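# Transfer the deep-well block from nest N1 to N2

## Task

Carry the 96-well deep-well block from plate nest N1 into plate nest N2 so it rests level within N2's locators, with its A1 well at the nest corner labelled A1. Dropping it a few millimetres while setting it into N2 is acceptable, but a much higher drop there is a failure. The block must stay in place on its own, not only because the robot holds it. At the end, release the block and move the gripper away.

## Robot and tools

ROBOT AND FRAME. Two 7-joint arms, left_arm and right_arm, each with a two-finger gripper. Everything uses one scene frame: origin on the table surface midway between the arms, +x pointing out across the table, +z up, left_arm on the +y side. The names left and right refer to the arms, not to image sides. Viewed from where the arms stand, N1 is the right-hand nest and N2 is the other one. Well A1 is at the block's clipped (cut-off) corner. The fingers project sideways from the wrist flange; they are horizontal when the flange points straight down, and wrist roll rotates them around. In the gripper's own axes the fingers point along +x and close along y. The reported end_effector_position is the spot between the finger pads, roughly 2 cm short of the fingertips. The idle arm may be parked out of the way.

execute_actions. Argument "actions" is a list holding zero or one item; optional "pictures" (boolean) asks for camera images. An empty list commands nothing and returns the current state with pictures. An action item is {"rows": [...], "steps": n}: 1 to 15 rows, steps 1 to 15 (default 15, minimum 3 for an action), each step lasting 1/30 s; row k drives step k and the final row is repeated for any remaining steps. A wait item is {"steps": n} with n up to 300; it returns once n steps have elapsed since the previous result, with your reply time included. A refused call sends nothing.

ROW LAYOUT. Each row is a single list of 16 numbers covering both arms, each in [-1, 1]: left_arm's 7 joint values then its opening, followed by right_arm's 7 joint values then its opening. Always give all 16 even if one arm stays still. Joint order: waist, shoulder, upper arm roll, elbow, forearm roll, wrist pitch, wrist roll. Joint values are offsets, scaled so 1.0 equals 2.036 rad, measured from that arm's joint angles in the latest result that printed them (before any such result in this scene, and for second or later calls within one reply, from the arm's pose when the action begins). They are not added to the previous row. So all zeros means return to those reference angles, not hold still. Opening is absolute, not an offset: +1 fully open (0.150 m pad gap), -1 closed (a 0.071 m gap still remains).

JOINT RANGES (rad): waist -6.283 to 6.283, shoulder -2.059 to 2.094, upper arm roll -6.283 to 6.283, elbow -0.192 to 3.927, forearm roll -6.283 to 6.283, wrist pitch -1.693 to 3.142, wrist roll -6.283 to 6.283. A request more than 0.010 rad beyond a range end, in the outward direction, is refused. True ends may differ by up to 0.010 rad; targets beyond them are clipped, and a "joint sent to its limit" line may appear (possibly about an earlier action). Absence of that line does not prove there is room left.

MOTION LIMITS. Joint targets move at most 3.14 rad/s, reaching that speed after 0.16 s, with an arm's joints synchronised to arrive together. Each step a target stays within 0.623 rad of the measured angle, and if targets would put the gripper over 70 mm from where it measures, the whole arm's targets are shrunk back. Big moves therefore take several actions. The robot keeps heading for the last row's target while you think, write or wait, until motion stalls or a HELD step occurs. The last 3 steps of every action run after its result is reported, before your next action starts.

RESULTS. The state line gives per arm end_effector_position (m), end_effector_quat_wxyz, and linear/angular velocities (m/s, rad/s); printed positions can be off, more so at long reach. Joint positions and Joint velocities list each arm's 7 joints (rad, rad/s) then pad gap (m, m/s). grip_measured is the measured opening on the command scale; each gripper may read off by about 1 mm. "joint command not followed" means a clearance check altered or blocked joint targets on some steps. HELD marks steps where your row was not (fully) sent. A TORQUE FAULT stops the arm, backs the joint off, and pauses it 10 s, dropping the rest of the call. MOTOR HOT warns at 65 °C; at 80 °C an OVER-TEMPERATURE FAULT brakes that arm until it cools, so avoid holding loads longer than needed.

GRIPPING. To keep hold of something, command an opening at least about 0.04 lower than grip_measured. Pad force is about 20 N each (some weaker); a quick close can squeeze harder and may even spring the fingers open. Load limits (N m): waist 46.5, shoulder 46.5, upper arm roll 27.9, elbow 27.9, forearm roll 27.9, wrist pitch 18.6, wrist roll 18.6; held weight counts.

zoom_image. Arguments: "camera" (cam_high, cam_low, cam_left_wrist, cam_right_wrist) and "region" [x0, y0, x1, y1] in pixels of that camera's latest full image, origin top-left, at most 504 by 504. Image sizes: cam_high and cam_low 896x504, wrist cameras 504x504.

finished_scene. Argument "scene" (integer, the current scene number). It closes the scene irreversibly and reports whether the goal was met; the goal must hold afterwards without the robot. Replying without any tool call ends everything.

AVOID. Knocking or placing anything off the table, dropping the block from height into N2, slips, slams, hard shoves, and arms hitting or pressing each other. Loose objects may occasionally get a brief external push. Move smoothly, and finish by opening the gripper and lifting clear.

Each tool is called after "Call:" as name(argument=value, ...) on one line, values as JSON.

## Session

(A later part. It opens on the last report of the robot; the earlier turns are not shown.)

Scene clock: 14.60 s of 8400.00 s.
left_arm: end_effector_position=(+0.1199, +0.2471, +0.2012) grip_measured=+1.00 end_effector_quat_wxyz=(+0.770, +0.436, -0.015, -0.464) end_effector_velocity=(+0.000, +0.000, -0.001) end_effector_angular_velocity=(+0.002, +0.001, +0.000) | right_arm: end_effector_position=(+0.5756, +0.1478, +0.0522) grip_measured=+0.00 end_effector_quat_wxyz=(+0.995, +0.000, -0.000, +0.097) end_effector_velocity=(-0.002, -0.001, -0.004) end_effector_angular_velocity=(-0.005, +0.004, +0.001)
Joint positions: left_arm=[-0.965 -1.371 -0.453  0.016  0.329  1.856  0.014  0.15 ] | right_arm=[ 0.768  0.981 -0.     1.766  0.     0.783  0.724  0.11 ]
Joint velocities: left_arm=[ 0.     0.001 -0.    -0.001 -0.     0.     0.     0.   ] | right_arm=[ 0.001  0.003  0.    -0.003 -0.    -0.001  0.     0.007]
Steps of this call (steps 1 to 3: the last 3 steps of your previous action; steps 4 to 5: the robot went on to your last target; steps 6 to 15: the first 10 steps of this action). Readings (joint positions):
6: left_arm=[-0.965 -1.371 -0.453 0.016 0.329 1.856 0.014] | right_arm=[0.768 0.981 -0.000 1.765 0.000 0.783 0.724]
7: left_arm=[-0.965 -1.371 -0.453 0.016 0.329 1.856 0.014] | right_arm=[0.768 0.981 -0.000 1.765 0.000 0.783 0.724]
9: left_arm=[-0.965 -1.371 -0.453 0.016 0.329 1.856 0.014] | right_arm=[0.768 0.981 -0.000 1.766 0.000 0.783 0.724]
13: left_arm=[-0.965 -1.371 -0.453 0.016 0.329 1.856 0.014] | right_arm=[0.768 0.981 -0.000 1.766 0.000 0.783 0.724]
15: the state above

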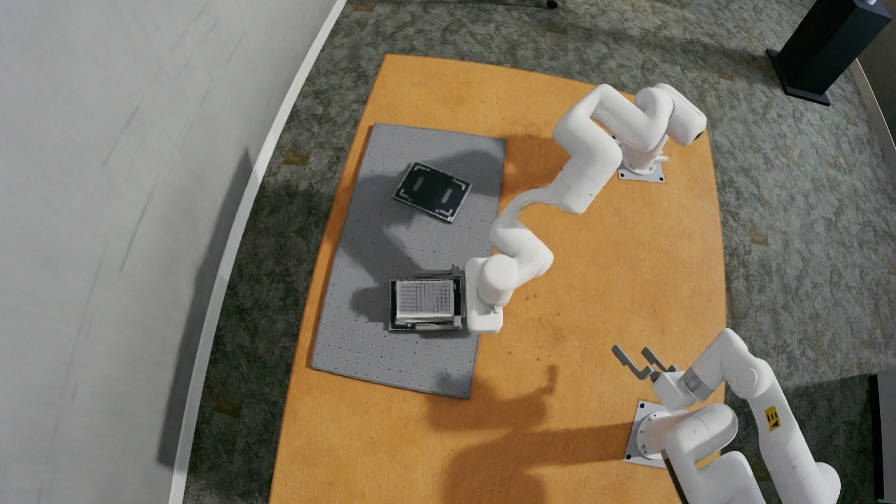

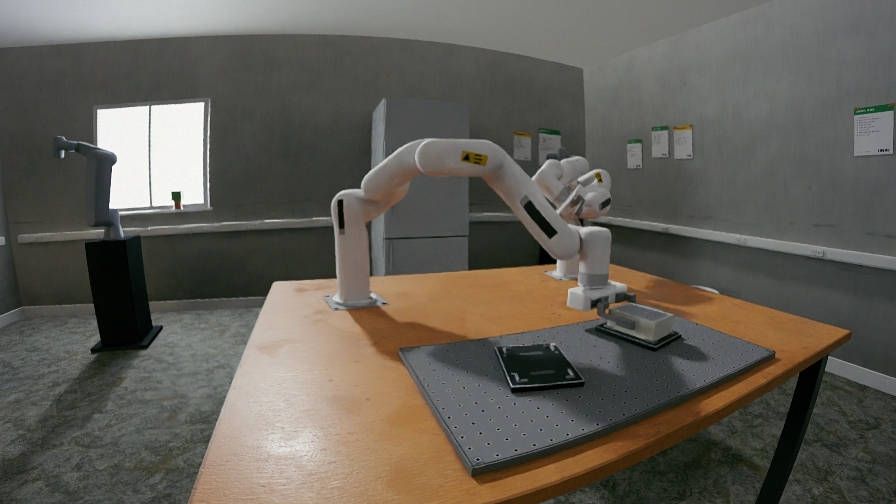

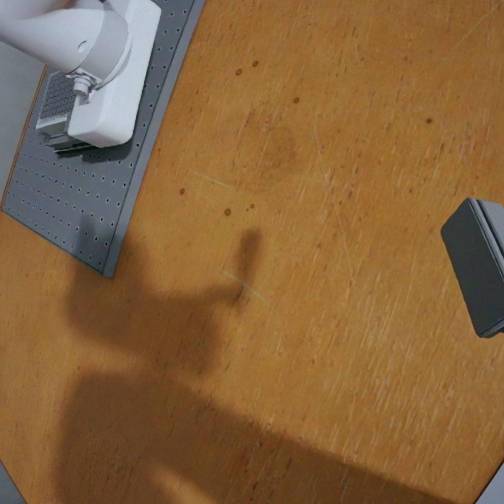

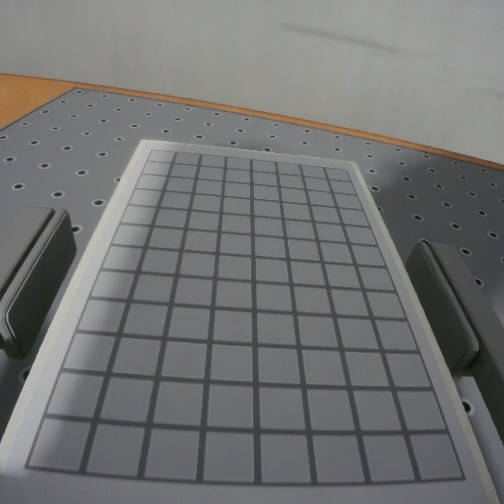

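Call:
execute_actions(actions=[{"rows": [[0,0,0,0,0,0,0,1,0,-0.003,0,-0.0008,0,0.0022,0,0],[0,0,0,0,0,0,0,1,0,-0.008,0,-0.002,0,0.006,0,0],[0,0,0,0,0,0,0,1,0,-0.015,0,-0.0037,0,0.0113,0,0],[0,0,0,0,0,0,0,1,0,-0.023,0,-0.0055,0,0.0175,0,0],[0,0,0,0,0,0,0,1,0,-0.032,0,-0.0074,0,0.0246,0,0],[0,0,0,0,0,0,0,1,0,-0.041,0,-0.0092,0,0.0318,0,0],[0,0,0,0,0,0,0,1,0,-0.050,0,-0.011,0,0.039,0,0],[0,0,0,0,0,0,0,1,0,-0.060,0,-0.014,0,0.046,0,0],[0,0,0,0,0,0,0,1,0,-0.072,0,-0.020,0,0.052,0,0],[0,0,0,0,0,0,0,1,0,-0.087,0,-0.030,0,0.057,0,0],[0,0,0,0,0,0,0,1,0,-0.105,0,-0.045,0,0.060,0,0],[0,0,0,0,0,0,0,1,0,-0.125,0,-0.065,0,0.060,0,0],[0,0,0,0,0,0,0,1,0,-0.145,0,-0.088,0,0.057,0,0],[0,0,0,0,0,0,0,1,0,-0.165,0,-0.112,0,0.053,0,0],[0,0,0,0,0,0,0,1,0,-0.20,0,-0.16,0,0.04,0,0]], "steps": 15}])

Call:
execute_actions(actions=[{"steps": 12}], pictures=true)

Call:
zoom_image(camera="cam_low", region=[590, 285, 690, 355])

Call:
zoom_image(camera="cam_high", region=[384, 270, 468, 340])

Scene clock: 15.27 s of 8400.00 s.
left_arm: end_effector_position=(+0.1199, +0.2471, +0.2012) grip_measured=+1.00 end_effector_quat_wxyz=(+0.770, +0.436, -0.015, -0.464) end_effector_velocity=(+0.000, +0.000, -0.000) end_effector_angular_velocity=(+0.000, -0.000, +0.000) | right_arm: end_effector_position=(+0.5738, +0.1454, +0.1270) grip_measured=+0.00 end_effector_quat_wxyz=(+0.995, +0.002, -0.002, +0.097) end_effector_velocity=(-0.055, -0.072, +0.281) end_effector_angular_velocity=(-0.008, +0.006, -0.000)
Joint positions: left_arm=[-0.965 -1.371 -0.453  0.016  0.329  1.856  0.014  0.15 ] | right_arm=[ 0.768  0.824 -0.     1.716  0.     0.886  0.724  0.11 ]
Joint velocities: left_arm=[ 0.     0.    -0.    -0.    -0.    -0.    -0.001  0.   ] | right_arm=[-0.001 -0.804  0.    -0.548 -0.     0.266 -0.    -0.   ]
Steps of this call (steps 1 to 3: the last 3 steps of your previous action; steps 4 to 8: the robot went on to your last target; steps 9 to 20: the first 12 steps of this action). Readings (joint positions):
9: left_arm=[-0.965 -1.371 -0.453 0.016 0.329 1.856 0.014] | right_arm=[0.768 0.981 -0.000 1.765 0.000 0.784 0.724]
10: left_arm=[-0.965 -1.371 -0.453 0.016 0.329 1.856 0.014] | right_arm=[0.768 0.980 -0.000 1.764 0.000 0.785 0.724]
12: left_arm=[-0.965 -1.371 -0.453 0.016 0.329 1.856 0.014] | right_arm=[0.768 0.969 0.000 1.760 0.000 0.795 0.724]
16: left_arm=[-0.965 -1.371 -0.453 0.016 0.329 1.856 0.014] | right_arm=[0.768 0.911 -0.000 1.749 0.000 0.839 0.724]
20: the state above

Scene clock: 15.67 s of 8400.00 s.
left_arm: end_effector_position=(+0.1199, +0.2471, +0.2012) grip_measured=+1.00 end_effector_quat_wxyz=(+0.770, +0.436, -0.015, -0.464) end_effector_velocity=(-0.000, +0.000, -0.000) end_effector_angular_velocity=(-0.001, +0.001, +0.000) | right_arm: end_effector_position=(+0.5419, +0.1037, +0.1734) grip_measured=+0.00 end_effector_quat_wxyz=(+0.995, -0.001, +0.001, +0.097) end_effector_velocity=(-0.007, -0.006, -0.022) end_effector_angular_velocity=(-0.028, +0.022, +0.003)
Joint positions: left_arm=[-0.965 -1.371 -0.453  0.016  0.329  1.856  0.014  0.15 ] | right_arm=[ 0.768  0.577 -0.     1.44   0.     0.865  0.724  0.111]
Joint velocities: left_arm=[-0.    -0.001  0.001 -0.    -0.     0.     0.     0.   ] | right_arm=[ 0.001  0.014  0.002 -0.027 -0.001 -0.005  0.    -0.   ]
Kept back: nothing.
Steps of this call (steps 1 to 3: the last 3 steps of your previous action; steps 4 to 12: the robot went on to your last target). Readings (joint positions):
1: left_arm=[-0.965 -1.371 -0.453 0.016 0.329 1.856 0.014] | right_arm=[0.768 0.796 -0.000 1.694 0.000 0.894 0.724]
2: left_arm=[-0.965 -1.371 -0.453 0.016 0.329 1.856 0.014] | right_arm=[0.768 0.763 -0.000 1.665 0.000 0.898 0.724]
4: left_arm=[-0.965 -1.371 -0.453 0.016 0.329 1.856 0.014] | right_arm=[0.768 0.690 -0.000 1.588 0.000 0.895 0.724]
8: left_arm=[-0.965 -1.371 -0.453 0.016 0.329 1.856 0.014] | right_arm=[0.768 0.582 -0.000 1.455 0.000 0.869 0.724]
12: the state above

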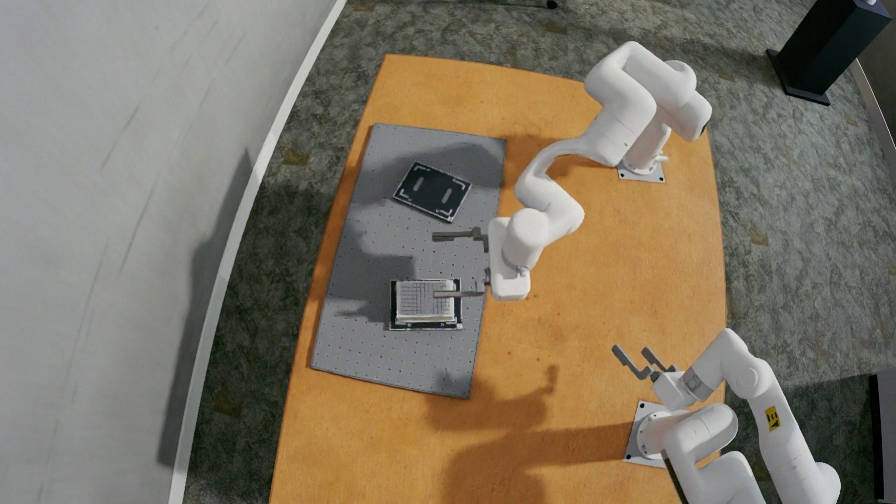

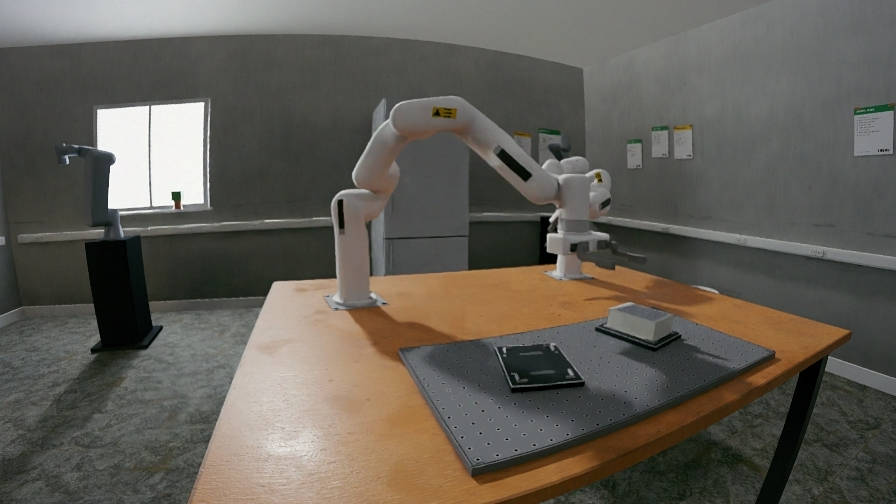

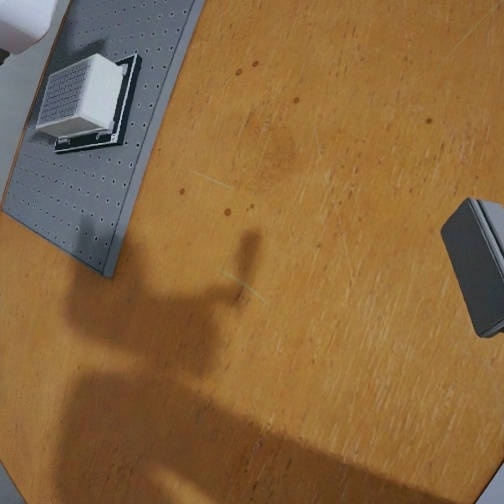

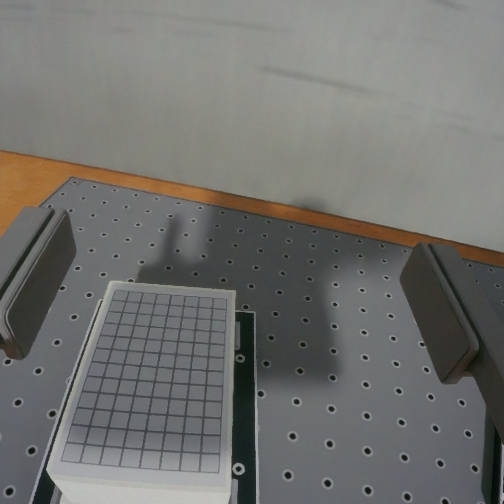

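Region (590, 285, 690, 355) of cam_low's 896x504 image, scaled by 5.040, with more detail than that image has; it fills the top 353 rows of this view, and the rest is white.

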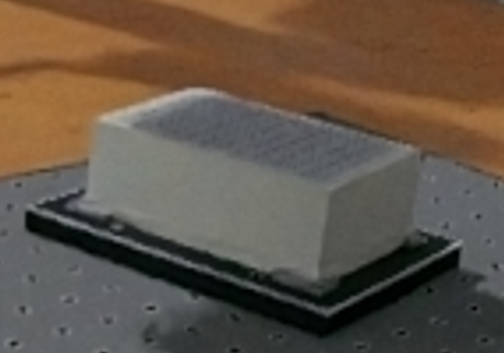

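Region (384, 270, 468, 340) of cam_high's 896x504 image, scaled by 6.000, with more detail than that image has.

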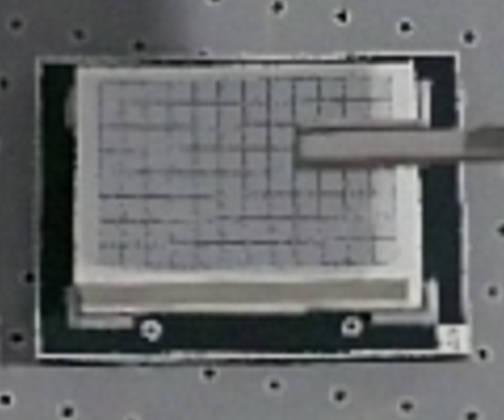

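Call:
execute_actions(actions=[{"rows": [[0,0,0,0,0,0,0,1,-0.02,-0.02,0,-0.03,0,-0.01,0,0],[0,0,0,0,0,0,0,1,-0.04,-0.05,0,-0.07,0,-0.02,0,0],[0,0,0,0,0,0,0,1,-0.07,-0.09,0,-0.12,0,-0.03,0,0],[0,0,0,0,0,0,0,1,-0.1,-0.14,0,-0.18,0,-0.04,0,0]], "steps": 15}])

Call:
zoom_image(camera="cam_left_wrist", region=[20, 40, 160, 165])

Scene clock: 16.20 s of 8400.00 s.
left_arm: end_effector_position=(+0.1199, +0.2471, +0.2012) grip_measured=+1.00 end_effector_quat_wxyz=(+0.770, +0.436, -0.015, -0.464) end_effector_velocity=(-0.000, -0.001, +0.001) end_effector_angular_velocity=(-0.002, -0.000, -0.001) | right_arm: end_effector_position=(+0.5710, -0.0536, +0.1970) grip_measured=+0.00 end_effector_quat_wxyz=(+1.000, -0.001, +0.000, +0.000) end_effector_velocity=(+0.030, -0.317, +0.038) end_effector_angular_velocity=(-0.011, -0.012, -0.411)
Joint positions: left_arm=[-0.965 -1.371 -0.453  0.016  0.329  1.856  0.014  0.15 ] | right_arm=[ 0.577  0.312 -0.003  1.101  0.     0.79   0.724  0.111]
Joint velocities: left_arm=[ 0.    -0.     0.     0.001  0.    -0.001  0.     0.   ] | right_arm=[-0.354 -0.487 -0.058 -0.594  0.    -0.108  0.001  0.   ]
Steps of this call (steps 1 to 4: the robot went on to your last target; steps 5 to 16: the first 12 steps of this action). Readings (joint positions):
5: left_arm=[-0.965 -1.371 -0.453 0.016 0.329 1.856 0.014] | right_arm=[0.767 0.576 0.000 1.440 0.000 0.864 0.724]
6: left_arm=[-0.965 -1.371 -0.453 0.016 0.329 1.856 0.014] | right_arm=[0.764 0.571 0.002 1.433 0.000 0.862 0.724]
8: left_arm=[-0.965 -1.371 -0.453 0.016 0.329 1.856 0.014] | right_arm=[0.735 0.534 0.007 1.377 0.000 0.846 0.724]
12: left_arm=[-0.965 -1.371 -0.453 0.016 0.329 1.856 0.014] | right_arm=[0.649 0.419 -0.003 1.235 0.000 0.817 0.724]
16: the state above

Region (20, 40, 160, 165) of cam_left_wrist's 504x504 image, scaled by 3.600, with more detail than that image has; it fills the top 450 rows of this view, and the rest is white.

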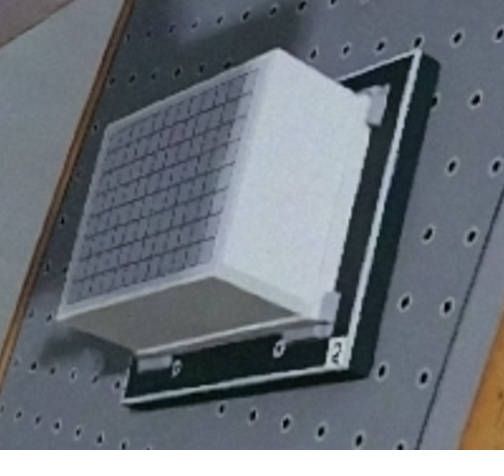

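Call:
zoom_image(camera="cam_left_wrist", region=[95, 120, 130, 150])

Call:
zoom_image(camera="cam_high", region=[388, 155, 478, 230])

Region (95, 120, 130, 150) of cam_left_wrist's 504x504 image, scaled by 14.400, with more detail than that image has; it fills the top 432 rows of this view, and the rest is white.

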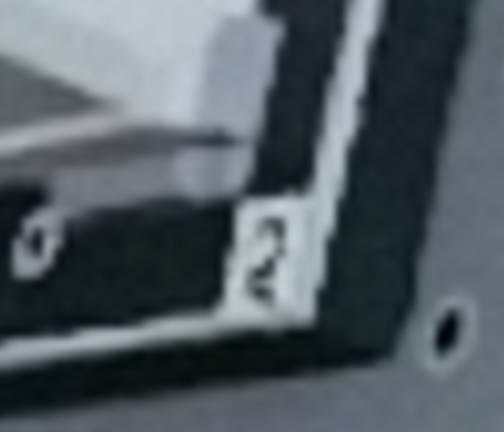

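Region (388, 155, 478, 230) of cam_high's 896x504 image, scaled by 5.600, with more detail than that image has.

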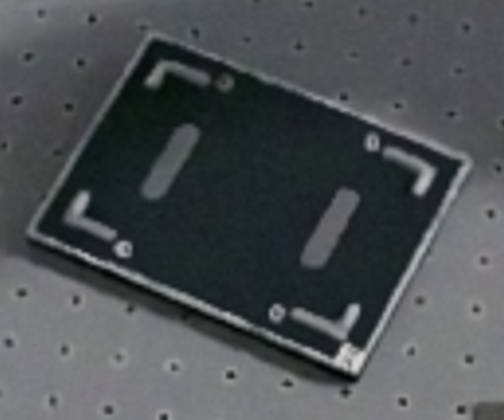

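The label is the only corner mark on the nest, so it is the A1 mark seen sideways. The block is seated.

Call:
finished_scene(scene=1)

The scene is finished: the task was done.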